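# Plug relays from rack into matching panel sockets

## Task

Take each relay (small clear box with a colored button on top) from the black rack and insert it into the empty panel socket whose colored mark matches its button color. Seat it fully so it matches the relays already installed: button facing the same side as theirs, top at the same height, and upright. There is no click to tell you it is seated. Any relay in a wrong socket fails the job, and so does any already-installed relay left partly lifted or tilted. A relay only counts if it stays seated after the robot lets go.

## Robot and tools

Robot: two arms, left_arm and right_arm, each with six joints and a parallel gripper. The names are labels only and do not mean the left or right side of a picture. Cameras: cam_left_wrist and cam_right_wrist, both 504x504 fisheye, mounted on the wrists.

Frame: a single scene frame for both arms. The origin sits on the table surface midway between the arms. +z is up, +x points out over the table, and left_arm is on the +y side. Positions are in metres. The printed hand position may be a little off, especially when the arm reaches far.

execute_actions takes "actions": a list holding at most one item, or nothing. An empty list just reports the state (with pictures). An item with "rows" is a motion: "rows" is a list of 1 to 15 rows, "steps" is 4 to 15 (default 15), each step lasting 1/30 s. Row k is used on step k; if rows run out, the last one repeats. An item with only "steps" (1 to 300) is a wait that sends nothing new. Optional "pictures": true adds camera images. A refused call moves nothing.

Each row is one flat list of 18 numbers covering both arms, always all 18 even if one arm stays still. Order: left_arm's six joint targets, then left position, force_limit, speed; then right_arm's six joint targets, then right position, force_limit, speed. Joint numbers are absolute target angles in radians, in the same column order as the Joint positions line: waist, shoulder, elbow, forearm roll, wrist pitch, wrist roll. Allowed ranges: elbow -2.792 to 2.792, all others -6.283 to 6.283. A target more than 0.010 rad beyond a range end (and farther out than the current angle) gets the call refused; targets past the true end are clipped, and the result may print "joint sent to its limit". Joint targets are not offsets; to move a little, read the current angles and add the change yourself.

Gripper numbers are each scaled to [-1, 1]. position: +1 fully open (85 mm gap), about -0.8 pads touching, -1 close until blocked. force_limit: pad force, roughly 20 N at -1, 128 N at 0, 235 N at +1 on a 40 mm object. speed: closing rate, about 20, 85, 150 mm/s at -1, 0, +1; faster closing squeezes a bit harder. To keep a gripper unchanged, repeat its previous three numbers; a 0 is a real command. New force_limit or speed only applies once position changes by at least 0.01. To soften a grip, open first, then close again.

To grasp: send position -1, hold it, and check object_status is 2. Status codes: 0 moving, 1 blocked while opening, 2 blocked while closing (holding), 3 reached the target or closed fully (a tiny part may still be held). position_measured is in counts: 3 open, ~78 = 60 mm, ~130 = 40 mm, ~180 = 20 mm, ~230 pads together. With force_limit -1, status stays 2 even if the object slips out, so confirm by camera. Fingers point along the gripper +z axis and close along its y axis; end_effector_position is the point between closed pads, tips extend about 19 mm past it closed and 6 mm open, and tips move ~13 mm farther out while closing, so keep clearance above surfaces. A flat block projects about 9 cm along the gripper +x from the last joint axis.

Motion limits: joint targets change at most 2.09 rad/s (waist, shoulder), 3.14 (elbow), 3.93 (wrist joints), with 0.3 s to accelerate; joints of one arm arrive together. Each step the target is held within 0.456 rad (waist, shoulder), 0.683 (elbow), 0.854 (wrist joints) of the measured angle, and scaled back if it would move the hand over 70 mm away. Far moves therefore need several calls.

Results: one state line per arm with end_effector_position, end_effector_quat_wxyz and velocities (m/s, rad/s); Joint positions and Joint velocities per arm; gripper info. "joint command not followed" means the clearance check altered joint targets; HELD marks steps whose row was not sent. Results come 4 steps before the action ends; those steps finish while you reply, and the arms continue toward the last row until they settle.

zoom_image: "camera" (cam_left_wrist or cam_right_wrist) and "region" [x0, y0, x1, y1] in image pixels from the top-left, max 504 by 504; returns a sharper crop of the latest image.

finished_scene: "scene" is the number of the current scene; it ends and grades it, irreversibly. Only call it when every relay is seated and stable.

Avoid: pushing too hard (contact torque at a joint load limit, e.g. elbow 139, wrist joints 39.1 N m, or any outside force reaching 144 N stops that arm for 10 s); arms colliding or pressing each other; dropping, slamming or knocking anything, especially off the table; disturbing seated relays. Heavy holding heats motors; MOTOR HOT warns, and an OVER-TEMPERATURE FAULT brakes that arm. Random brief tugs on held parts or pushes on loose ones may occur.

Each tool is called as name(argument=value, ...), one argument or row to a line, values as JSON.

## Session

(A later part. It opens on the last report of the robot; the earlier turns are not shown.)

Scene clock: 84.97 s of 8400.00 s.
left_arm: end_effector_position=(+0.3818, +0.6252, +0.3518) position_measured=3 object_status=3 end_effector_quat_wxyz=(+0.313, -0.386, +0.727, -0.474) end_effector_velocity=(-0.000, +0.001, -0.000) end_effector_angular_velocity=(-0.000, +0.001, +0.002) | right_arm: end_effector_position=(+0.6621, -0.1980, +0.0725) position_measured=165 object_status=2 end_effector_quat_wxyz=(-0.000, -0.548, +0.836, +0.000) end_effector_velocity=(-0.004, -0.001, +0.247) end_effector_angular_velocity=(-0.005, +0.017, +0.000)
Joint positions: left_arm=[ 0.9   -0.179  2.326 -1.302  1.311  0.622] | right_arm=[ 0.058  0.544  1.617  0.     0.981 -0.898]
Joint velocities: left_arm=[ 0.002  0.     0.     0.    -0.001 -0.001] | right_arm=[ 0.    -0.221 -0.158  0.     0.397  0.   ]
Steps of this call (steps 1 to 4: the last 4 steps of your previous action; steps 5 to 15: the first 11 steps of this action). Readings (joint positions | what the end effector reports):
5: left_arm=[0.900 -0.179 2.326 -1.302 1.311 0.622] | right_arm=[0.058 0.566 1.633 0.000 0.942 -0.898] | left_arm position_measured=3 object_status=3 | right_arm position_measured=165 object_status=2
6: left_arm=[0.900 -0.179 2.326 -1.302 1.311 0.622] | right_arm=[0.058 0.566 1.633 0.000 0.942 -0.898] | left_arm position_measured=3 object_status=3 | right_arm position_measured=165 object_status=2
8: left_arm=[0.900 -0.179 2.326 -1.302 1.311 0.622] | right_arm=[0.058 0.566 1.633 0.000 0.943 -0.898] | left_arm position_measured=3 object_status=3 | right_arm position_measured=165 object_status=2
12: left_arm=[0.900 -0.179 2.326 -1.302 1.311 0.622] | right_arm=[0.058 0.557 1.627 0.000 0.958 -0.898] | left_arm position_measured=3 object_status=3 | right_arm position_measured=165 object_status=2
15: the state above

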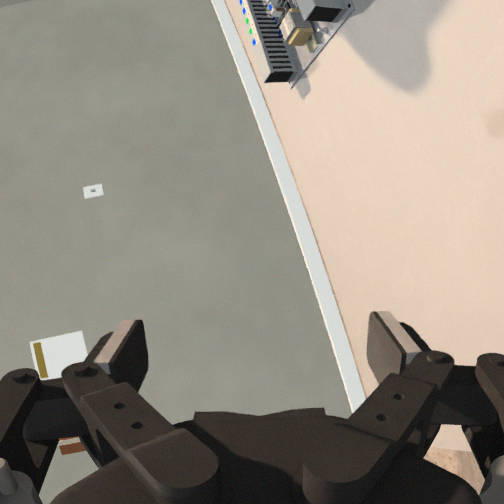

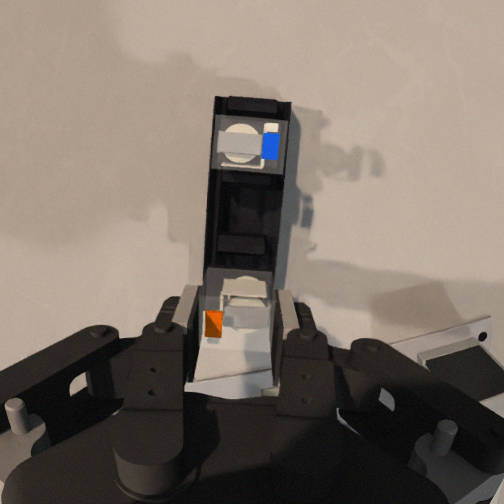

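execute_actions(
  actions=[
    {"rows":[[0.9,-0.179,2.326,-1.302,1.311,0.622,1,0,0,0.0584,0.4661,1.5433,0,1.1322,-0.8982,-1,-0.3,0],[0.9,-0.179,2.326,-1.302,1.311,0.622,1,0,0,0.0584,0.4661,1.5433,0,1.1322,-0.8982,-1,-0.3,0],[0.9,-0.179,2.326,-1.302,1.311,0.622,1,0,0,0.0584,0.4661,1.5433,0,1.1322,-0.8982,-1,-0.3,0],[0.9,-0.179,2.326,-1.302,1.311,0.622,1,0,0,0.0584,0.4661,1.5433,0,1.1322,-0.8982,-1,-0.3,0],[0.9,-0.179,2.326,-1.302,1.311,0.622,1,0,0,0.0584,0.4661,1.5433,0,1.1322,-0.8982,-1,-0.3,0],[0.9,-0.179,2.326,-1.302,1.311,0.622,1,0,0,0.2116,0.5591,1.3951,0,1.1874,2.1206,-1,-0.3,0]],"steps":15},
  ],
)

execute_actions(
  actions=[
    {"rows":[[0.9,-0.179,2.326,-1.302,1.311,0.622,1,0,0,0.2116,0.5591,1.3951,0,1.1874,2.1206,-1,-0.3,0]],"steps":15},
  ],
)

execute_actions(
  actions=[
    {"rows":[[0.9,-0.179,2.326,-1.302,1.311,0.622,1,0,0,0.2116,0.5591,1.3951,0,1.1874,2.1206,-1,-0.3,0]],"steps":15},
  ],
)

Scene clock: 85.67 s of 8400.00 s.
left_arm: end_effector_position=(+0.3818, +0.6252, +0.3518) position_measured=3 object_status=3 end_effector_quat_wxyz=(+0.313, -0.386, +0.727, -0.474) end_effector_velocity=(-0.000, +0.000, -0.000) end_effector_angular_velocity=(-0.002, +0.001, +0.001) | right_arm: end_effector_position=(+0.6762, -0.1675, +0.1855) position_measured=165 object_status=2 end_effector_quat_wxyz=(+0.012, -0.486, +0.874, -0.002) end_effector_velocity=(+0.031, +0.325, +0.014) end_effector_angular_velocity=(+0.045, +0.022, -1.722)
Joint positions: left_arm=[ 0.9   -0.179  2.326 -1.302  1.311  0.622] | right_arm=[ 0.09   0.48   1.492  0.     1.147 -0.722]
Joint velocities: left_arm=[ 0.001  0.001  0.     0.     0.    -0.001] | right_arm=[ 0.374  0.198 -0.335 -0.     0.145  2.097]
Steps of this call (steps 1 to 4: the last 4 steps of your previous action; steps 5 to 10: the robot went on to your last target; steps 11 to 21: the first 11 steps of this action). Readings (joint positions | what the end effector reports):
11: left_arm=[0.900 -0.179 2.326 -1.302 1.311 0.622] | right_arm=[0.058 0.533 1.609 0.000 1.000 -0.898] | left_arm position_measured=3 object_status=3 | right_arm position_measured=165 object_status=2
12: left_arm=[0.900 -0.179 2.326 -1.302 1.311 0.622] | right_arm=[0.058 0.530 1.607 -0.000 1.007 -0.898] | left_arm position_measured=3 object_status=3 | right_arm position_measured=165 object_status=2
14: left_arm=[0.900 -0.179 2.326 -1.302 1.311 0.622] | right_arm=[0.058 0.503 1.579 -0.000 1.061 -0.898] | left_arm position_measured=3 object_status=3 | right_arm position_measured=165 object_status=2
18: left_arm=[0.900 -0.179 2.326 -1.302 1.311 0.622] | right_arm=[0.063 0.467 1.529 0.000 1.133 -0.871] | left_arm position_measured=3 object_status=3 | right_arm position_measured=165 object_status=2
21: the state above

Scene clock: 86.17 s of 8400.00 s.
left_arm: end_effector_position=(+0.3818, +0.6252, +0.3518) position_measured=3 object_status=3 end_effector_quat_wxyz=(+0.313, -0.386, +0.727, -0.474) end_effector_velocity=(+0.000, -0.001, -0.000) end_effector_angular_velocity=(+0.000, +0.000, -0.001) | right_arm: end_effector_position=(+0.6747, -0.0660, +0.1706) position_measured=165 object_status=2 end_effector_quat_wxyz=(+0.000, +0.302, +0.953, +0.000) end_effector_velocity=(-0.003, +0.033, -0.006) end_effector_angular_velocity=(+0.001, +0.009, -3.655)
Joint positions: left_arm=[ 0.9   -0.179  2.326 -1.302  1.311  0.622] | right_arm=[0.206 0.556 1.399 0.    1.186 1.023]
Joint velocities: left_arm=[-0.001 -0.     0.     0.    -0.     0.   ] | right_arm=[ 0.037  0.025 -0.03   0.     0.013  3.692]
Steps of this call (steps 1 to 4: the last 4 steps of your previous action; steps 5 to 15: the first 11 steps of this action). Readings (joint positions | what the end effector reports):
5: left_arm=[0.900 -0.179 2.326 -1.302 1.311 0.622] | right_arm=[0.155 0.521 1.440 0.000 1.169 -0.227] | left_arm position_measured=3 object_status=3 | right_arm position_measured=165 object_status=2
6: left_arm=[0.900 -0.179 2.326 -1.302 1.311 0.622] | right_arm=[0.166 0.529 1.431 0.000 1.172 -0.104] | left_arm position_measured=3 object_status=3 | right_arm position_measured=165 object_status=2
8: left_arm=[0.900 -0.179 2.326 -1.302 1.311 0.622] | right_arm=[0.183 0.540 1.418 0.000 1.178 0.146] | left_arm position_measured=3 object_status=3 | right_arm position_measured=165 object_status=2
12: left_arm=[0.900 -0.179 2.326 -1.302 1.311 0.622] | right_arm=[0.201 0.552 1.404 0.000 1.184 0.647] | left_arm position_measured=3 object_status=3 | right_arm position_measured=165 object_status=2
15: the state above

Scene clock: 86.67 s of 8400.00 s.
left_arm: end_effector_position=(+0.3818, +0.6252, +0.3518) position_measured=3 object_status=3 end_effector_quat_wxyz=(+0.313, -0.386, +0.727, -0.474) end_effector_velocity=(-0.000, +0.000, -0.000) end_effector_angular_velocity=(-0.000, +0.000, +0.001) | right_arm: end_effector_position=(+0.6743, -0.0613, +0.1698) position_measured=165 object_status=2 end_effector_quat_wxyz=(+0.000, +0.753, +0.658, -0.000) end_effector_velocity=(-0.000, -0.000, -0.001) end_effector_angular_velocity=(-0.000, +0.001, -0.005)
Joint positions: left_arm=[ 0.9   -0.179  2.326 -1.302  1.311  0.622] | right_arm=[ 0.212  0.559  1.395 -0.     1.187  2.12 ]
Joint velocities: left_arm=[0.001 0.    0.    0.    0.    0.   ] | right_arm=[-0.     0.001  0.     0.     0.     0.005]
Steps of this call (steps 1 to 4: the last 4 steps of your previous action; steps 5 to 15: the first 11 steps of this action). Readings (joint positions | what the end effector reports):
5: left_arm=[0.900 -0.179 2.326 -1.302 1.311 0.622] | right_arm=[0.210 0.558 1.396 0.000 1.187 1.644] | left_arm position_measured=3 object_status=3 | right_arm position_measured=165 object_status=2
6: left_arm=[0.900 -0.179 2.326 -1.302 1.311 0.622] | right_arm=[0.210 0.558 1.396 0.000 1.187 1.752] | left_arm position_measured=3 object_status=3 | right_arm position_measured=165 object_status=2
8: left_arm=[0.900 -0.179 2.326 -1.302 1.311 0.622] | right_arm=[0.211 0.559 1.396 0.000 1.187 1.929] | left_arm position_measured=3 object_status=3 | right_arm position_measured=165 object_status=2
12: left_arm=[0.900 -0.179 2.326 -1.302 1.311 0.622] | right_arm=[0.212 0.559 1.395 -0.000 1.187 2.110] | left_arm position_measured=3 object_status=3 | right_arm position_measured=165 object_status=2
15: the state above

To z .105 to inspect the socket.

execute_actions(
  actions=[
    {"rows":[[0.9,-0.179,2.326,-1.302,1.311,0.622,1,0,0,0.2116,0.603,1.4496,0,1.089,2.1206,-1,-0.3,0]],"steps":15},
  ],
  pictures=true,
)

zoom_image(
  camera="cam_right_wrist",
  region=[130,160,370,400],
)

Scene clock: 87.17 s of 8400.00 s.
left_arm: end_effector_position=(+0.3818, +0.6252, +0.3518) position_measured=3 object_status=3 end_effector_quat_wxyz=(+0.313, -0.386, +0.727, -0.474) end_effector_velocity=(-0.000, +0.001, -0.000) end_effector_angular_velocity=(-0.000, +0.001, +0.002) | right_arm: end_effector_position=(+0.6740, -0.0614, +0.1047) position_measured=165 object_status=2 end_effector_quat_wxyz=(-0.000, +0.753, +0.658, -0.000) end_effector_velocity=(-0.003, -0.000, +0.000) end_effector_angular_velocity=(+0.000, +0.001, +0.000)
Joint positions: left_arm=[ 0.9   -0.179  2.326 -1.302  1.311  0.622] | right_arm=[ 0.212  0.603  1.449 -0.     1.089  2.121]
Joint velocities: left_arm=[ 0.001  0.     0.    -0.    -0.001 -0.   ] | right_arm=[ 0.    -0.003  0.005  0.001 -0.001  0.   ]
Steps of this call (steps 1 to 4: the last 4 steps of your previous action; steps 5 to 15: the first 11 steps of this action). Readings (joint positions | what the end effector reports):
5: left_arm=[0.900 -0.179 2.326 -1.302 1.311 0.622] | right_arm=[0.212 0.559 1.395 -0.000 1.187 2.121] | left_arm position_measured=3 object_status=3 | right_arm position_measured=165 object_status=2
6: left_arm=[0.900 -0.179 2.326 -1.302 1.311 0.622] | right_arm=[0.212 0.562 1.398 -0.000 1.181 2.121] | left_arm position_measured=3 object_status=3 | right_arm position_measured=165 object_status=2
8: left_arm=[0.900 -0.179 2.326 -1.302 1.311 0.622] | right_arm=[0.212 0.585 1.428 -0.000 1.128 2.121] | left_arm position_measured=3 object_status=3 | right_arm position_measured=165 object_status=2
12: left_arm=[0.900 -0.179 2.326 -1.302 1.311 0.622] | right_arm=[0.212 0.604 1.449 -0.000 1.089 2.121] | left_arm position_measured=3 object_status=3 | right_arm position_measured=165 object_status=2
15: the state above

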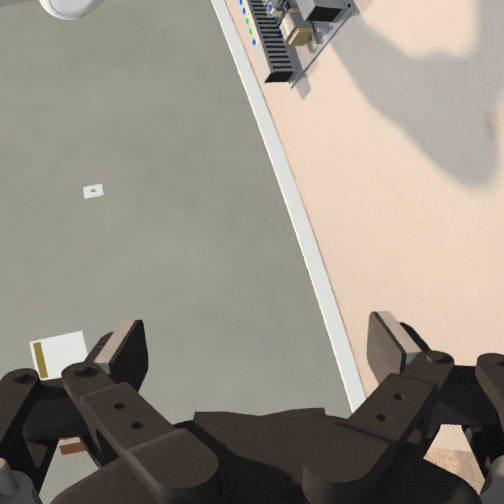

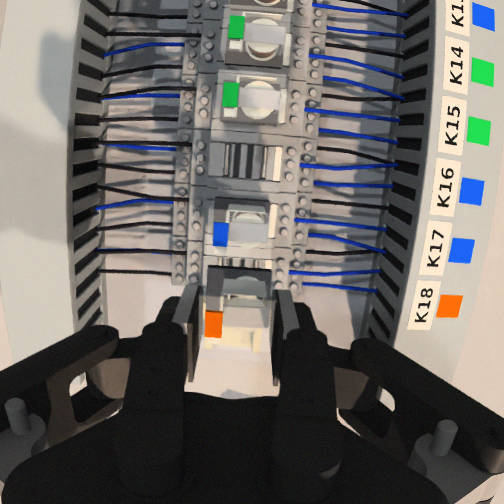

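Region (130, 160, 370, 400) of cam_right_wrist's 504x504 image, scaled by 2.100, with more detail than that image has.

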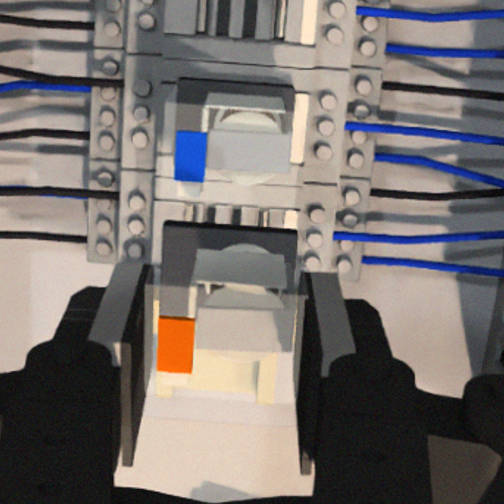

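execute_actions(
  actions=[
    {"rows":[[0.9,-0.179,2.326,-1.302,1.311,0.622,1,0,0,0.2116,0.6108,1.4564,0,1.0744,2.1206,-1,-0.3,0],[0.9,-0.179,2.326,-1.302,1.311,0.622,1,0,0,0.2116,0.6108,1.4564,0,1.0744,2.1206,-1,-0.3,0],[0.9,-0.179,2.326,-1.302,1.311,0.622,1,0,0,0.2116,0.6108,1.4564,0,1.0744,2.1206,-1,-0.3,0],[0.9,-0.179,2.326,-1.302,1.311,0.622,1,0,0,0.2116,0.6128,1.4581,0,1.0707,2.1206,-1,-0.3,0],[0.9,-0.179,2.326,-1.302,1.311,0.622,1,0,0,0.2116,0.6148,1.4598,0,1.067,2.1206,-1,-0.3,0],[0.9,-0.179,2.326,-1.302,1.311,0.622,1,0,0,0.2116,0.6168,1.4616,0,1.0632,2.1206,-1,-0.3,0],[0.9,-0.179,2.326,-1.302,1.311,0.622,1,0,0,0.2116,0.6188,1.4633,0,1.0595,2.1206,-1,-0.3,0]],"steps":14},
  ],
  pictures=true,
)

zoom_image(
  camera="cam_right_wrist",
  region=[130,160,370,400],
)

Scene clock: 87.80 s of 8400.00 s.
left_arm: end_effector_position=(+0.3818, +0.6252, +0.3518) position_measured=3 object_status=3 end_effector_quat_wxyz=(+0.313, -0.386, +0.727, -0.474) end_effector_velocity=(+0.000, -0.000, +0.000) end_effector_angular_velocity=(-0.001, +0.001, -0.000) | right_arm: end_effector_position=(+0.6741, -0.0614, +0.0850) position_measured=165 object_status=2 end_effector_quat_wxyz=(-0.000, +0.753, +0.658, +0.000) end_effector_velocity=(+0.002, +0.002, -0.000) end_effector_angular_velocity=(+0.004, -0.008, +0.001)
Joint positions: left_arm=[ 0.9   -0.179  2.326 -1.302  1.311  0.622] | right_arm=[0.212 0.619 1.463 0.    1.06  2.121]
Joint velocities: left_arm=[-0.001 -0.    -0.001 -0.    -0.    -0.002] | right_arm=[ 0.001  0.     0.     0.    -0.009 -0.   ]
Steps of this call (steps 1 to 4: the last 4 steps of your previous action; steps 5 to 9: the robot went on to your last target; steps 10 to 19: the first 10 steps of this action). Readings (joint positions | what the end effector reports):
10: left_arm=[0.900 -0.179 2.326 -1.302 1.311 0.622] | right_arm=[0.212 0.603 1.450 0.000 1.089 2.121] | left_arm position_measured=3 object_status=3 | right_arm position_measured=165 object_status=2
11: left_arm=[0.900 -0.179 2.326 -1.302 1.311 0.622] | right_arm=[0.212 0.605 1.452 0.000 1.083 2.121] | left_arm position_measured=3 object_status=3 | right_arm position_measured=165 object_status=2
13: left_arm=[0.900 -0.179 2.326 -1.302 1.311 0.622] | right_arm=[0.212 0.610 1.457 0.000 1.075 2.121] | left_arm position_measured=3 object_status=3 | right_arm position_measured=165 object_status=2
17: left_arm=[0.900 -0.179 2.326 -1.302 1.311 0.622] | right_arm=[0.212 0.617 1.462 0.000 1.062 2.121] | left_arm position_measured=3 object_status=3 | right_arm position_measured=165 object_status=2
19: the state above

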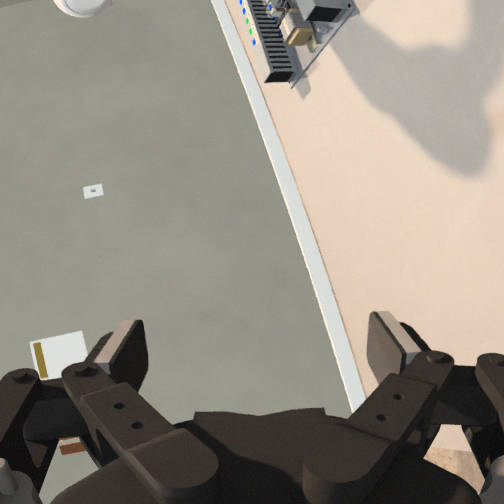

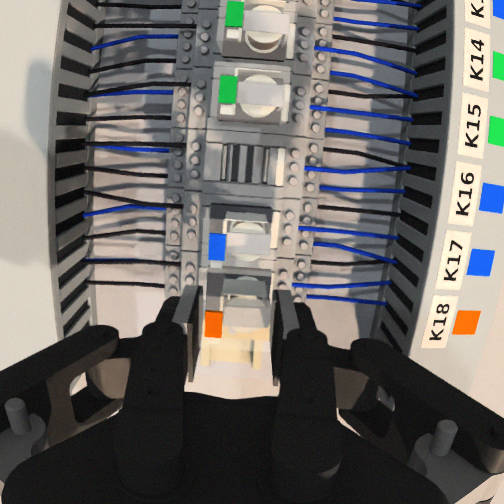

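Region (130, 160, 370, 400) of cam_right_wrist's 504x504 image, scaled by 2.100, with more detail than that image has.

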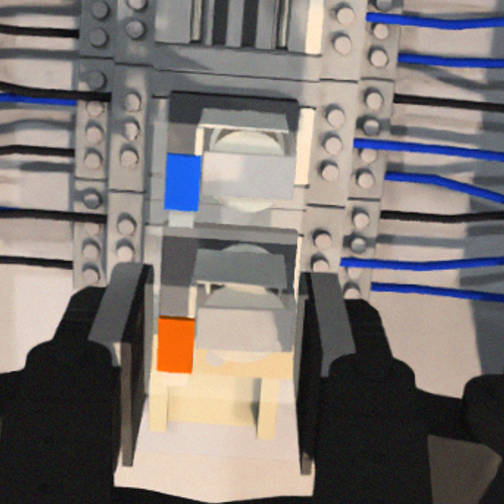

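execute_actions(
  actions=[
    {"rows":[[0.9,-0.179,2.326,-1.302,1.311,0.622,1,0,0,0.212,0.6179,1.4648,0,1.0589,2.121,-1,-0.3,0],[0.9,-0.179,2.326,-1.302,1.311,0.622,1,0,0,0.212,0.6179,1.4648,0,1.0589,2.121,-1,-0.3,0],[0.9,-0.179,2.326,-1.302,1.311,0.622,1,0,0,0.212,0.6187,1.4655,0,1.0574,2.121,-1,-0.3,0],[0.9,-0.179,2.326,-1.302,1.311,0.622,1,0,0,0.212,0.6195,1.4662,0,1.0559,2.121,-1,-0.3,0],[0.9,-0.179,2.326,-1.302,1.311,0.622,1,0,0,0.212,0.6202,1.4668,0,1.0546,2.121,-1,-0.3,0],[0.9,-0.179,2.326,-1.302,1.311,0.622,1,0,0,0.212,0.621,1.4675,0,1.0531,2.121,-1,-0.3,0],[0.9,-0.179,2.326,-1.302,1.311,0.622,1,0,0,0.212,0.6218,1.4682,0,1.0516,2.121,-1,-0.3,0],[0.9,-0.179,2.326,-1.302,1.311,0.622,1,0,0,0.212,0.6226,1.4689,0,1.0501,2.121,-1,-0.3,0],[0.9,-0.179,2.326,-1.302,1.311,0.622,1,0,0,0.212,0.6234,1.4696,0,1.0486,2.121,-1,-0.3,0]],"steps":15},
  ],
  pictures=true,
)

zoom_image(
  camera="cam_right_wrist",
  region=[130,160,370,400],
)

Scene clock: 88.57 s of 8400.00 s.
left_arm: end_effector_position=(+0.3818, +0.6252, +0.3518) position_measured=3 object_status=3 end_effector_quat_wxyz=(+0.313, -0.386, +0.727, -0.474) end_effector_velocity=(-0.000, +0.000, -0.000) end_effector_angular_velocity=(-0.001, +0.000, +0.001) | right_arm: end_effector_position=(+0.6733, -0.0614, +0.0781) position_measured=165 object_status=2 end_effector_quat_wxyz=(-0.000, +0.753, +0.658, -0.000) end_effector_velocity=(-0.000, +0.001, -0.009) end_effector_angular_velocity=(-0.000, +0.002, +0.000)
Joint positions: left_arm=[ 0.9   -0.179  2.326 -1.302  1.311  0.622] | right_arm=[ 0.212  0.623  1.47  -0.     1.049  2.121]
Joint velocities: left_arm=[0.001 0.    0.001 0.    0.001 0.   ] | right_arm=[ 0.001  0.007  0.005  0.001 -0.011 -0.   ]
Steps of this call (steps 1 to 4: the last 4 steps of your previous action; steps 5 to 12: the robot went on to your last target; steps 13 to 23: the first 11 steps of this action). Readings (joint positions | what the end effector reports):
13: left_arm=[0.900 -0.179 2.326 -1.302 1.311 0.622] | right_arm=[0.212 0.619 1.463 0.000 1.059 2.121] | left_arm position_measured=3 object_status=3 | right_arm position_measured=165 object_status=2
14: left_arm=[0.900 -0.179 2.326 -1.302 1.311 0.622] | right_arm=[0.212 0.619 1.464 0.000 1.059 2.121] | left_arm position_measured=3 object_status=3 | right_arm position_measured=165 object_status=2
16: left_arm=[0.900 -0.179 2.326 -1.302 1.311 0.622] | right_arm=[0.212 0.619 1.465 0.000 1.058 2.121] | left_arm position_measured=3 object_status=3 | right_arm position_measured=165 object_status=2
20: left_arm=[0.900 -0.179 2.326 -1.302 1.311 0.622] | right_arm=[0.212 0.621 1.468 0.000 1.052 2.121] | left_arm position_measured=3 object_status=3 | right_arm position_measured=165 object_status=2
23: the state above

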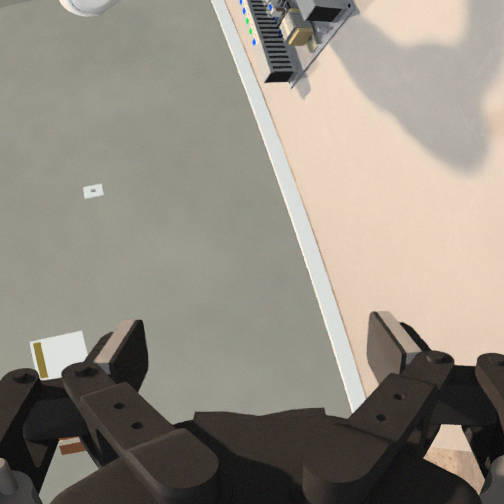

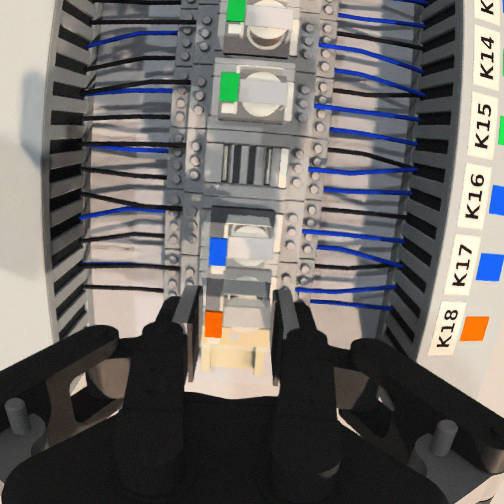

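Region (130, 160, 370, 400) of cam_right_wrist's 504x504 image, scaled by 2.100, with more detail than that image has.

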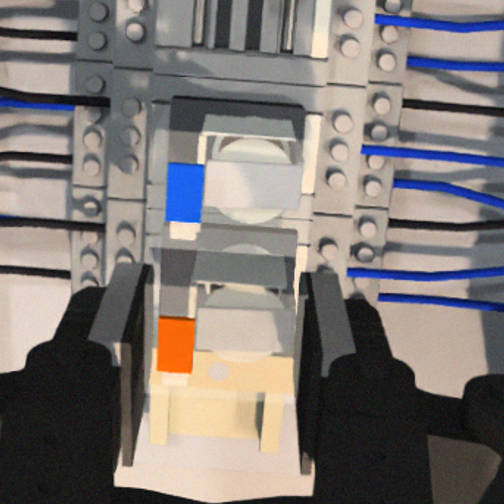

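execute_actions(
  actions=[
    {"rows":[[0.9,-0.179,2.326,-1.302,1.311,0.622,1,0,0,0.212,0.6238,1.47,0,1.0478,2.121,-1,-0.3,0],[0.9,-0.179,2.326,-1.302,1.311,0.622,1,0,0,0.212,0.6242,1.4703,0,1.0471,2.121,-1,-0.3,0],[0.9,-0.179,2.326,-1.302,1.311,0.622,1,0,0,0.212,0.6246,1.4706,0,1.0464,2.121,-1,-0.3,0],[0.9,-0.179,2.326,-1.302,1.311,0.622,1,0,0,0.212,0.625,1.471,0,1.0456,2.121,-1,-0.3,0],[0.9,-0.179,2.326,-1.302,1.311,0.622,1,0,0,0.212,0.6254,1.4713,0,1.0449,2.121,-1,-0.3,0],[0.9,-0.179,2.326,-1.302,1.311,0.622,1,0,0,0.212,0.6258,1.4716,0,1.0442,2.121,-1,-0.3,0],[0.9,-0.179,2.326,-1.302,1.311,0.622,1,0,0,0.212,0.6262,1.472,0,1.0434,2.121,-1,-0.3,0],[0.9,-0.179,2.326,-1.302,1.311,0.622,1,0,0,0.212,0.6266,1.4723,0,1.0427,2.121,-1,-0.3,0]],"steps":14},
  ],
  pictures=true,
)

zoom_image(
  camera="cam_right_wrist",
  region=[130,160,370,400],
)

Scene clock: 89.80 s of 8400.00 s.
left_arm: end_effector_position=(+0.3818, +0.6252, +0.3518) position_measured=3 object_status=3 end_effector_quat_wxyz=(+0.313, -0.386, +0.727, -0.474) end_effector_velocity=(-0.000, +0.000, -0.000) end_effector_angular_velocity=(+0.001, -0.001, -0.000) | right_arm: end_effector_position=(+0.6734, -0.0613, +0.0746) position_measured=165 object_status=2 end_effector_quat_wxyz=(+0.000, +0.753, +0.658, +0.000) end_effector_velocity=(-0.000, +0.000, -0.002) end_effector_angular_velocity=(+0.002, -0.001, -0.000)
Joint positions: left_arm=[ 0.9   -0.179  2.326 -1.302  1.311  0.622] | right_arm=[ 0.212  0.626  1.472 -0.     1.043  2.121]
Joint velocities: left_arm=[ 0.     0.     0.    -0.    -0.     0.002] | right_arm=[ 0.     0.001  0.003  0.001 -0.006 -0.   ]
Steps of this call (steps 1 to 4: the last 4 steps of your previous action; steps 5 to 15: the robot went on to your last target; steps 16 to 27: nothing new was sent; steps 28 to 37: the first 10 steps of this action). Readings (joint positions | what the end effector reports):
28: left_arm=[0.900 -0.179 2.326 -1.302 1.311 0.622] | right_arm=[0.212 0.623 1.470 -0.000 1.049 2.121] | left_arm position_measured=3 object_status=3 | right_arm position_measured=165 object_status=2
29: left_arm=[0.900 -0.179 2.326 -1.302 1.311 0.622] | right_arm=[0.212 0.624 1.470 -0.000 1.048 2.121] | left_arm position_measured=3 object_status=3 | right_arm position_measured=165 object_status=2
31: left_arm=[0.900 -0.179 2.326 -1.302 1.311 0.622] | right_arm=[0.212 0.624 1.470 -0.000 1.047 2.121] | left_arm position_measured=3 object_status=3 | right_arm position_measured=165 object_status=2
35: left_arm=[0.900 -0.179 2.326 -1.302 1.311 0.622] | right_arm=[0.212 0.626 1.472 -0.000 1.044 2.121] | left_arm position_measured=3 object_status=3 | right_arm position_measured=165 object_status=2
37: the state above

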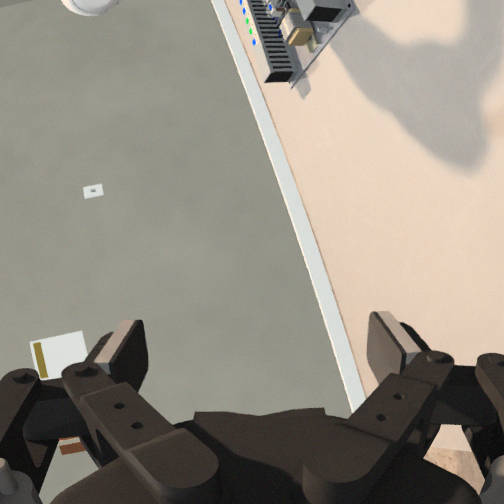

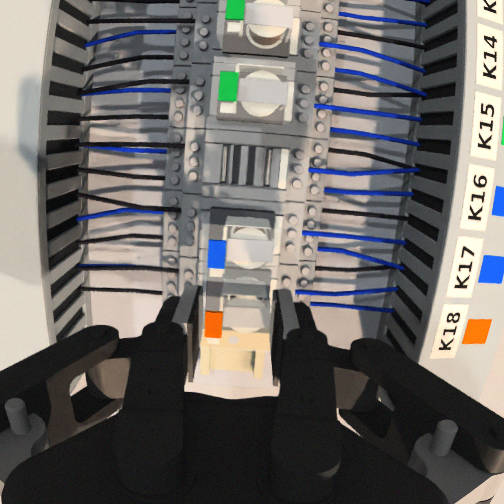

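Region (130, 160, 370, 400) of cam_right_wrist's 504x504 image, scaled by 2.100, with more detail than that image has.

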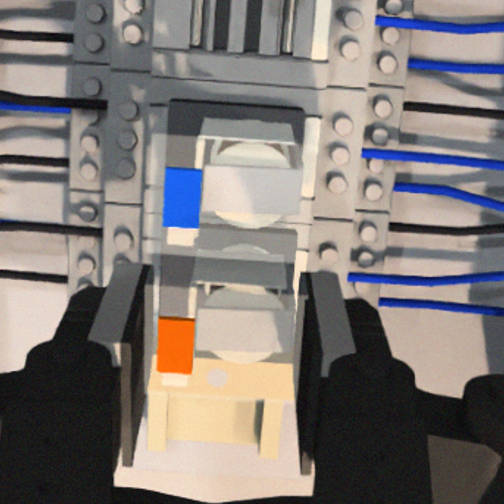

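No slip at .074; continue 4 mm more.

execute_actions(
  actions=[
    {"rows":[[0.9,-0.179,2.326,-1.302,1.311,0.622,1,0,0,0.212,0.627,1.4726,0,1.042,2.121,-1,-0.3,0],[0.9,-0.179,2.326,-1.302,1.311,0.622,1,0,0,0.212,0.6274,1.473,0,1.0412,2.121,-1,-0.3,0],[0.9,-0.179,2.326,-1.302,1.311,0.622,1,0,0,0.212,0.6278,1.4733,0,1.0405,2.121,-1,-0.3,0],[0.9,-0.179,2.326,-1.302,1.311,0.622,1,0,0,0.212,0.6282,1.4736,0,1.0398,2.121,-1,-0.3,0],[0.9,-0.179,2.326,-1.302,1.311,0.622,1,0,0,0.212,0.6286,1.474,0,1.039,2.121,-1,-0.3,0],[0.9,-0.179,2.326,-1.302,1.311,0.622,1,0,0,0.212,0.629,1.4743,0,1.0383,2.121,-1,-0.3,0],[0.9,-0.179,2.326,-1.302,1.311,0.622,1,0,0,0.212,0.6294,1.4746,0,1.0376,2.121,-1,-0.3,0],[0.9,-0.179,2.326,-1.302,1.311,0.622,1,0,0,0.212,0.6298,1.475,0,1.0368,2.121,-1,-0.3,0]],"steps":14},
  ],
  pictures=true,
)

zoom_image(
  camera="cam_right_wrist",
  region=[130,160,370,400],
)

Scene clock: 100.33 s of 8400.00 s.
left_arm: end_effector_position=(+0.3818, +0.6252, +0.3518) position_measured=3 object_status=3 end_effector_quat_wxyz=(+0.313, -0.386, +0.727, -0.474) end_effector_velocity=(-0.000, -0.001, +0.000) end_effector_angular_velocity=(-0.002, +0.000, -0.002) | right_arm: end_effector_position=(+0.6744, -0.0609, +0.0748) position_measured=165 object_status=2 end_effector_quat_wxyz=(+0.001, +0.753, +0.658, +0.001) end_effector_velocity=(+0.000, -0.000, +0.001) end_effector_angular_velocity=(+0.000, -0.001, +0.000)
Joint positions: left_arm=[ 0.9   -0.179  2.326 -1.302  1.311  0.622] | right_arm=[ 0.212  0.626  1.471 -0.     1.041  2.121]
Joint velocities: left_arm=[-0.001 -0.001  0.001 -0.     0.002 -0.001] | right_arm=[-0.    -0.001  0.    -0.    -0.     0.   ]
FORCE FAULT: contact force on the right arm reached its limit, and that arm stopped for 10 seconds. The contact can be on any part of that arm, not only on its tool. That arm's remaining commands of this call were not run. That arm holds still and accepts commands again. Move the arm away from the contact; if what it grips holds it there, let go first. Pushing or pulling that hard again can fault the arm again.
Kept back: nothing.
The stop of the right arm began at step 16 of this call (marked STOPPED below). From that step on that arm followed nothing that you had sent. 8 of its steps, steps kept back included, did not run and will not run. The other arm was sent all steps of this action in this call, none kept back. Nothing is kept back now, and the robot has no last target.
Steps of this call (steps 1 to 4: the last 4 steps of your previous action; steps 5 to 9: the robot went on to your last target; steps 10 to 19: the first 10 steps of this action; steps 20 to 23: the last 4 steps of this action, not kept back; steps 24 to 316: the stop continued). Readings (joint positions | what the end effector reports):
10: left_arm=[0.900 -0.179 2.326 -1.302 1.311 0.622] | right_arm=[0.212 0.626 1.472 -0.000 1.043 2.121] | left_arm position_measured=3 object_status=3 | right_arm position_measured=165 object_status=2
11: left_arm=[0.900 -0.179 2.326 -1.302 1.311 0.622] | right_arm=[0.212 0.627 1.472 -0.000 1.042 2.121] | left_arm position_measured=3 object_status=3 | right_arm position_measured=165 object_status=2
13: left_arm=[0.900 -0.179 2.326 -1.302 1.311 0.622] | right_arm=[0.212 0.627 1.473 -0.000 1.041 2.121] | left_arm position_measured=3 object_status=3 | right_arm position_measured=165 object_status=2
16: left_arm=[0.900 -0.179 2.326 -1.302 1.311 0.622] | right_arm=[0.212 0.626 1.472 -0.000 1.041 2.121] | left_arm position_measured=3 object_status=3 | right_arm position_measured=165 object_status=2 STOPPED (the right arm)
17: left_arm=[0.900 -0.179 2.326 -1.302 1.311 0.622] | right_arm=[0.212 0.626 1.471 -0.000 1.041 2.121] | left_arm position_measured=3 object_status=3 | right_arm position_measured=165 object_status=2
316: the state above

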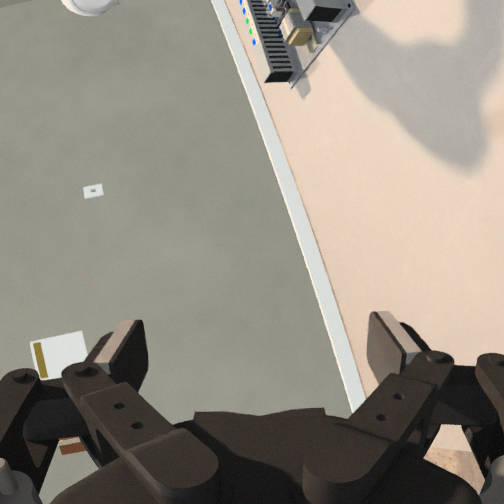

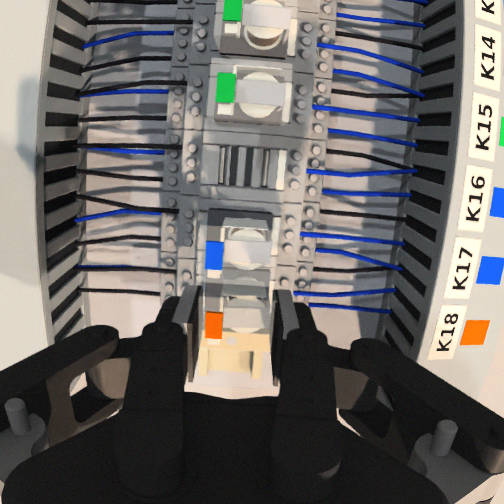

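Region (130, 160, 370, 400) of cam_right_wrist's 504x504 image, scaled by 2.100, with more detail than that image has.

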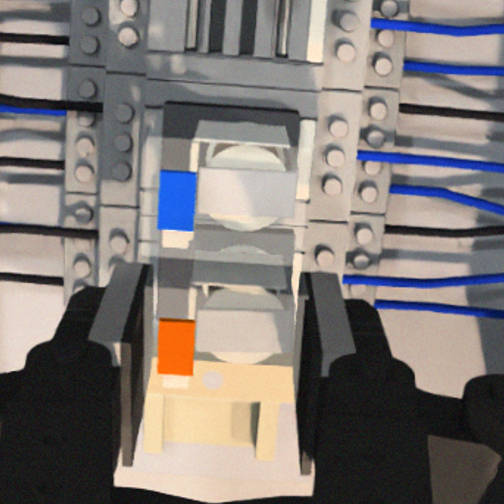

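execute_actions(
  actions=[
    {"rows":[[0.9,-0.179,2.326,-1.302,1.311,0.622,1,0,0,0.212,0.626,1.471,0,1.041,2.121,0.15,-0.6,-0.6]],"steps":15},
  ],
)

execute_actions(
  actions=[
    {"rows":[[0.9,-0.179,2.326,-1.302,1.311,0.622,1,0,0,0.212,0.626,1.471,0,1.041,2.121,0.15,-0.6,-0.6]],"steps":12},
  ],
  pictures=true,
)

zoom_image(
  camera="cam_right_wrist",
  region=[130,160,370,400],
)

Scene clock: 100.93 s of 8400.00 s.
left_arm: end_effector_position=(+0.3818, +0.6252, +0.3518) position_measured=3 object_status=3 end_effector_quat_wxyz=(+0.313, -0.386, +0.727, -0.474) end_effector_velocity=(+0.000, -0.001, -0.000) end_effector_angular_velocity=(-0.001, +0.000, -0.002) | right_arm: end_effector_position=(+0.6745, -0.0609, +0.0749) position_measured=132 object_status=0 end_effector_quat_wxyz=(+0.000, +0.753, +0.658, +0.002) end_effector_velocity=(+0.001, -0.000, -0.000) end_effector_angular_velocity=(+0.001, -0.001, -0.001)
Joint positions: left_arm=[ 0.9   -0.179  2.326 -1.302  1.311  0.622] | right_arm=[ 0.212  0.626  1.471 -0.     1.041  2.121]
Joint velocities: left_arm=[-0.001  0.     0.    -0.     0.001 -0.   ] | right_arm=[-0.001  0.    -0.     0.    -0.001 -0.   ]
Steps of this call (steps 1 to 7: nothing new was sent; steps 8 to 18: the first 11 steps of this action). Readings (joint positions | what the end effector reports):
8: left_arm=[0.900 -0.179 2.326 -1.302 1.311 0.622] | right_arm=[0.212 0.626 1.471 -0.000 1.041 2.121] | left_arm position_measured=3 object_status=3 | right_arm position_measured=165 object_status=0
9: left_arm=[0.900 -0.179 2.326 -1.302 1.311 0.622] | right_arm=[0.212 0.626 1.471 -0.000 1.041 2.121] | left_arm position_measured=3 object_status=3 | right_arm position_measured=165 object_status=0
11: left_arm=[0.900 -0.179 2.326 -1.302 1.311 0.622] | right_arm=[0.212 0.626 1.471 -0.000 1.041 2.121] | left_arm position_measured=3 object_status=3 | right_arm position_measured=160 object_status=0
15: left_arm=[0.900 -0.179 2.326 -1.302 1.311 0.622] | right_arm=[0.212 0.626 1.471 -0.000 1.041 2.121] | left_arm position_measured=3 object_status=3 | right_arm position_measured=144 object_status=0
18: the state above

Scene clock: 101.33 s of 8400.00 s.
left_arm: end_effector_position=(+0.3818, +0.6252, +0.3518) position_measured=3 object_status=3 end_effector_quat_wxyz=(+0.313, -0.386, +0.727, -0.474) end_effector_velocity=(-0.000, +0.001, -0.000) end_effector_angular_velocity=(-0.002, +0.001, +0.002) | right_arm: end_effector_position=(+0.6745, -0.0608, +0.0750) position_measured=110 object_status=0 end_effector_quat_wxyz=(+0.001, +0.753, +0.658, +0.002) end_effector_velocity=(-0.000, +0.000, +0.001) end_effector_angular_velocity=(+0.001, -0.001, +0.001)
Joint positions: left_arm=[ 0.9   -0.179  2.326 -1.302  1.311  0.622] | right_arm=[0.212 0.626 1.471 0.    1.041 2.121]
Joint velocities: left_arm=[ 0.002  0.    -0.     0.     0.    -0.002] | right_arm=[ 0.001 -0.002  0.     0.    -0.    -0.   ]
Steps of this call (steps 1 to 4: the last 4 steps of your previous action; steps 5 to 12: the first 8 steps of this action). Readings (joint positions | what the end effector reports):
5: left_arm=[0.900 -0.179 2.326 -1.302 1.311 0.622] | right_arm=[0.212 0.626 1.471 -0.000 1.041 2.121] | left_arm position_measured=3 object_status=3 | right_arm position_measured=113 object_status=0
6: left_arm=[0.900 -0.179 2.326 -1.302 1.311 0.622] | right_arm=[0.212 0.626 1.471 -0.000 1.041 2.121] | left_arm position_measured=3 object_status=3 | right_arm position_measured=111 object_status=0
8: left_arm=[0.900 -0.179 2.326 -1.302 1.311 0.622] | right_arm=[0.212 0.626 1.471 -0.000 1.041 2.121] | left_arm position_measured=3 object_status=3 | right_arm position_measured=110 object_status=0
12: the state above

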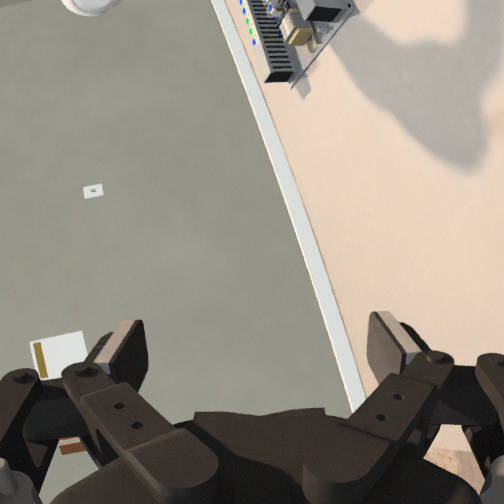

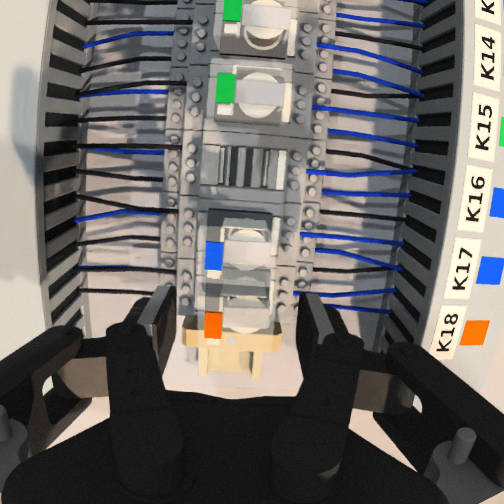

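Region (130, 160, 370, 400) of cam_right_wrist's 504x504 image, scaled by 2.100, with more detail than that image has.

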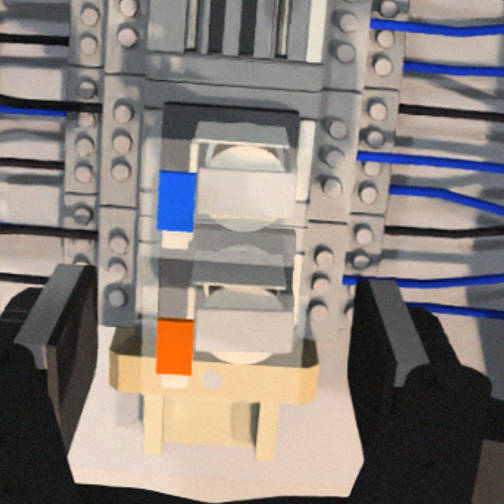

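execute_actions(
  actions=[
    {"rows":[[0.9,-0.179,2.326,-1.302,1.311,0.622,1,0,0,0.212,0.6226,1.4689,0,1.0501,2.121,0.15,-0.6,-0.6],[0.9,-0.179,2.326,-1.302,1.311,0.622,1,0,0,0.212,0.6226,1.4689,0,1.0501,2.121,0.15,-0.6,-0.6],[0.9,-0.179,2.326,-1.302,1.311,0.622,1,0,0,0.212,0.6226,1.4689,0,1.0501,2.121,0.15,-0.6,-0.6],[0.9,-0.179,2.326,-1.302,1.311,0.622,1,0,0,0.2112,0.596,1.439,0,1.1066,2.1202,0.15,-0.6,-0.6]],"steps":12},
  ],
  pictures=true,
)

execute_actions(
  actions=[
    {"rows":[[0.9,-0.179,2.326,-1.302,1.311,0.622,1,0,0,0.2112,0.596,1.439,0,1.1066,2.1202,-1,-0.6,1]],"steps":15},
  ],
  pictures=true,
)

Scene clock: 101.90 s of 8400.00 s.
left_arm: end_effector_position=(+0.3818, +0.6252, +0.3518) position_measured=3 object_status=3 end_effector_quat_wxyz=(+0.313, -0.386, +0.727, -0.474) end_effector_velocity=(+0.000, -0.000, +0.000) end_effector_angular_velocity=(+0.000, +0.000, -0.001) | right_arm: end_effector_position=(+0.6756, -0.0608, +0.1167) position_measured=110 object_status=3 end_effector_quat_wxyz=(+0.000, +0.753, +0.658, +0.001) end_effector_velocity=(-0.011, -0.006, +0.059) end_effector_angular_velocity=(-0.007, +0.016, +0.002)
Joint positions: left_arm=[ 0.9   -0.179  2.326 -1.302  1.311  0.622] | right_arm=[0.211 0.596 1.439 0.    1.105 2.121]
Joint velocities: left_arm=[-0.002 -0.    -0.001  0.    -0.    -0.001] | right_arm=[-0.002 -0.053 -0.027  0.     0.098 -0.004]
Steps of this call (steps 1 to 4: the last 4 steps of your previous action; steps 5 to 9: the robot went on to your last target; steps 10 to 17: the first 8 steps of this action). Readings (joint positions | what the end effector reports):
10: left_arm=[0.900 -0.179 2.326 -1.302 1.311 0.622] | right_arm=[0.212 0.626 1.471 0.000 1.041 2.121] | left_arm position_measured=3 object_status=3 | right_arm position_measured=110 object_status=3
11: left_arm=[0.900 -0.179 2.326 -1.302 1.311 0.622] | right_arm=[0.212 0.625 1.470 0.000 1.044 2.121] | left_arm position_measured=3 object_status=3 | right_arm position_measured=110 object_status=3
13: left_arm=[0.900 -0.179 2.326 -1.302 1.311 0.622] | right_arm=[0.212 0.622 1.469 0.000 1.049 2.121] | left_arm position_measured=3 object_status=3 | right_arm position_measured=110 object_status=3
17: the state above

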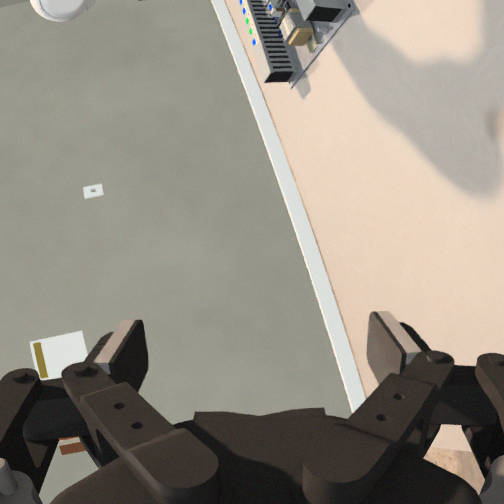

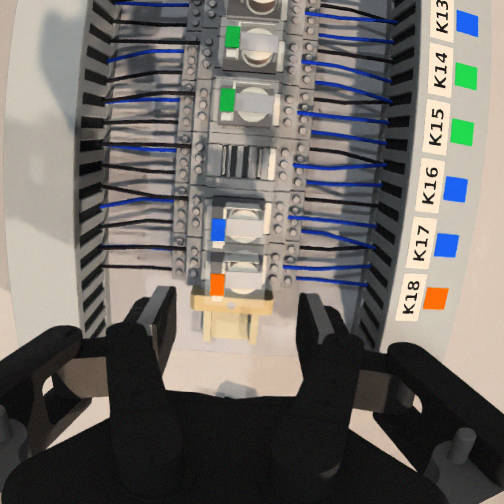

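Scene clock: 102.40 s of 8400.00 s.
left_arm: end_effector_position=(+0.3818, +0.6252, +0.3518) position_measured=3 object_status=3 end_effector_quat_wxyz=(+0.313, -0.386, +0.727, -0.474) end_effector_velocity=(-0.000, +0.001, -0.000) end_effector_angular_velocity=(-0.001, +0.001, +0.002) | right_arm: end_effector_position=(+0.6750, -0.0614, +0.1162) position_measured=216 object_status=0 end_effector_quat_wxyz=(+0.000, +0.753, +0.658, +0.000) end_effector_velocity=(-0.000, +0.000, -0.001) end_effector_angular_velocity=(+0.000, +0.001, +0.000)
Joint positions: left_arm=[ 0.9   -0.179  2.326 -1.302  1.311  0.622] | right_arm=[0.211 0.596 1.439 0.    1.107 2.12 ]
Joint velocities: left_arm=[ 0.001  0.    -0.    -0.    -0.001 -0.002] | right_arm=[ 0.     0.001 -0.     0.     0.    -0.   ]
Steps of this call (steps 1 to 4: the last 4 steps of your previous action; steps 5 to 15: the first 11 steps of this action). Readings (joint positions | what the end effector reports):
5: left_arm=[0.900 -0.179 2.326 -1.302 1.311 0.622] | right_arm=[0.211 0.596 1.439 0.000 1.107 2.120] | left_arm position_measured=3 object_status=3 | right_arm position_measured=110 object_status=0
6: left_arm=[0.900 -0.179 2.326 -1.302 1.311 0.622] | right_arm=[0.211 0.596 1.439 0.000 1.107 2.120] | left_arm position_measured=3 object_status=3 | right_arm position_measured=111 object_status=0
8: left_arm=[0.900 -0.179 2.326 -1.302 1.311 0.622] | right_arm=[0.211 0.596 1.439 0.000 1.107 2.120] | left_arm position_measured=3 object_status=3 | right_arm position_measured=127 object_status=0
12: left_arm=[0.900 -0.179 2.326 -1.302 1.311 0.622] | right_arm=[0.211 0.596 1.439 0.000 1.107 2.120] | left_arm position_measured=3 object_status=3 | right_arm position_measured=177 object_status=0
15: the state above

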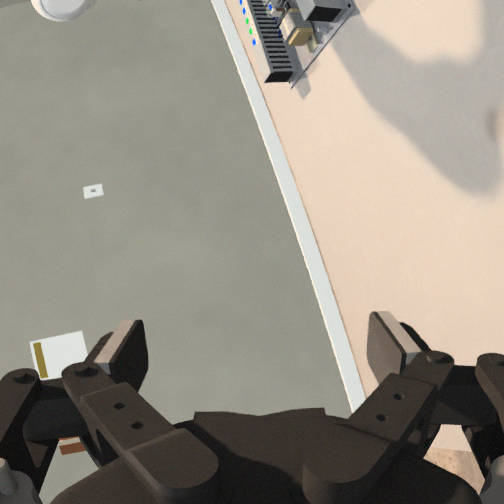

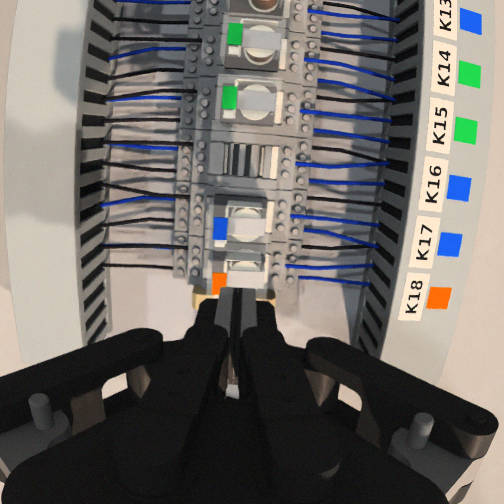

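execute_actions(
  actions=[
    {"rows":[[0.9,-0.179,2.326,-1.302,1.311,0.622,1,0,0,0.2112,0.6098,1.4527,0,1.0791,2.1202,-1,-0.6,1],[0.9,-0.179,2.326,-1.302,1.311,0.622,1,0,0,0.2112,0.6098,1.4527,0,1.0791,2.1202,-1,-0.6,1],[0.9,-0.179,2.326,-1.302,1.311,0.622,1,0,0,0.2112,0.6098,1.4527,0,1.0791,2.1202,-1,-0.6,1],[0.9,-0.179,2.326,-1.302,1.311,0.622,1,0,0,0.2112,0.6098,1.4527,0,1.0791,2.1202,-1,-0.6,1],[0.9,-0.179,2.326,-1.302,1.311,0.622,1,0,0,0.2112,0.6104,1.4532,0,1.078,2.1202,-1,-0.6,1],[0.9,-0.179,2.326,-1.302,1.311,0.622,1,0,0,0.2112,0.611,1.4537,0,1.0769,2.1202,-1,-0.6,1],[0.9,-0.179,2.326,-1.302,1.311,0.622,1,0,0,0.2112,0.6116,1.4543,0,1.0757,2.1202,-1,-0.6,1],[0.9,-0.179,2.326,-1.302,1.311,0.622,1,0,0,0.2112,0.6122,1.4548,0,1.0746,2.1202,-1,-0.6,1],[0.9,-0.179,2.326,-1.302,1.311,0.622,1,0,0,0.2112,0.6128,1.4553,0,1.0735,2.1202,-1,-0.6,1],[0.9,-0.179,2.326,-1.302,1.311,0.622,1,0,0,0.2112,0.6134,1.4558,0,1.0724,2.1202,-1,-0.6,1],[0.9,-0.179,2.326,-1.302,1.311,0.622,1,0,0,0.2112,0.614,1.4563,0,1.0713,2.1202,-1,-0.6,1]],"steps":15},
  ],
  pictures=true,
)

Scene clock: 103.10 s of 8400.00 s.
left_arm: end_effector_position=(+0.3818, +0.6252, +0.3518) position_measured=3 object_status=3 end_effector_quat_wxyz=(+0.313, -0.386, +0.727, -0.474) end_effector_velocity=(-0.000, +0.001, +0.001) end_effector_angular_velocity=(-0.000, -0.000, +0.002) | right_arm: end_effector_position=(+0.6751, -0.0614, +0.0937) position_measured=231 object_status=3 end_effector_quat_wxyz=(+0.000, +0.753, +0.658, +0.000) end_effector_velocity=(+0.003, +0.002, -0.014) end_effector_angular_velocity=(+0.006, -0.009, -0.000)
Joint positions: left_arm=[ 0.9   -0.179  2.326 -1.302  1.311  0.622] | right_arm=[ 0.211  0.613  1.455 -0.     1.073  2.12 ]
Joint velocities: left_arm=[ 0.002 -0.    -0.001 -0.     0.    -0.001] | right_arm=[ 0.001  0.012  0.009  0.002 -0.032 -0.   ]
Steps of this call (steps 1 to 4: the last 4 steps of your previous action; steps 5 to 10: the robot went on to your last target; steps 11 to 21: the first 11 steps of this action). Readings (joint positions | what the end effector reports):
11: left_arm=[0.900 -0.179 2.326 -1.302 1.311 0.622] | right_arm=[0.211 0.596 1.439 -0.000 1.107 2.120] | left_arm position_measured=3 object_status=3 | right_arm position_measured=231 object_status=3
12: left_arm=[0.900 -0.179 2.326 -1.302 1.311 0.622] | right_arm=[0.211 0.599 1.442 -0.000 1.100 2.120] | left_arm position_measured=3 object_status=3 | right_arm position_measured=231 object_status=3
14: left_arm=[0.900 -0.179 2.326 -1.302 1.311 0.622] | right_arm=[0.211 0.610 1.453 -0.000 1.081 2.120] | left_arm position_measured=3 object_status=3 | right_arm position_measured=231 object_status=3
18: left_arm=[0.900 -0.179 2.326 -1.302 1.311 0.622] | right_arm=[0.211 0.611 1.454 -0.000 1.077 2.120] | left_arm position_measured=3 object_status=3 | right_arm position_measured=231 object_status=3
21: the state above

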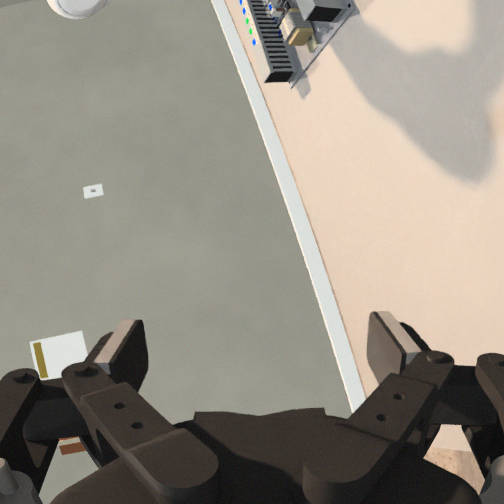

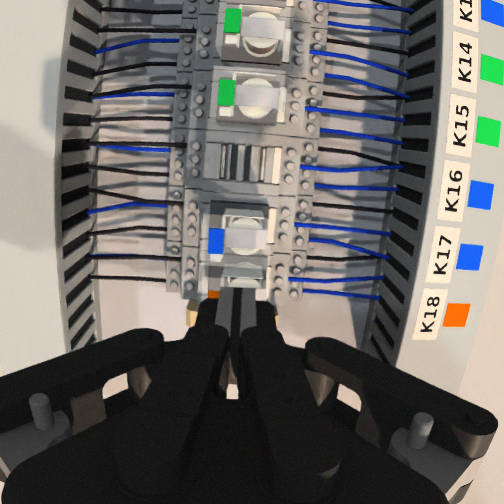

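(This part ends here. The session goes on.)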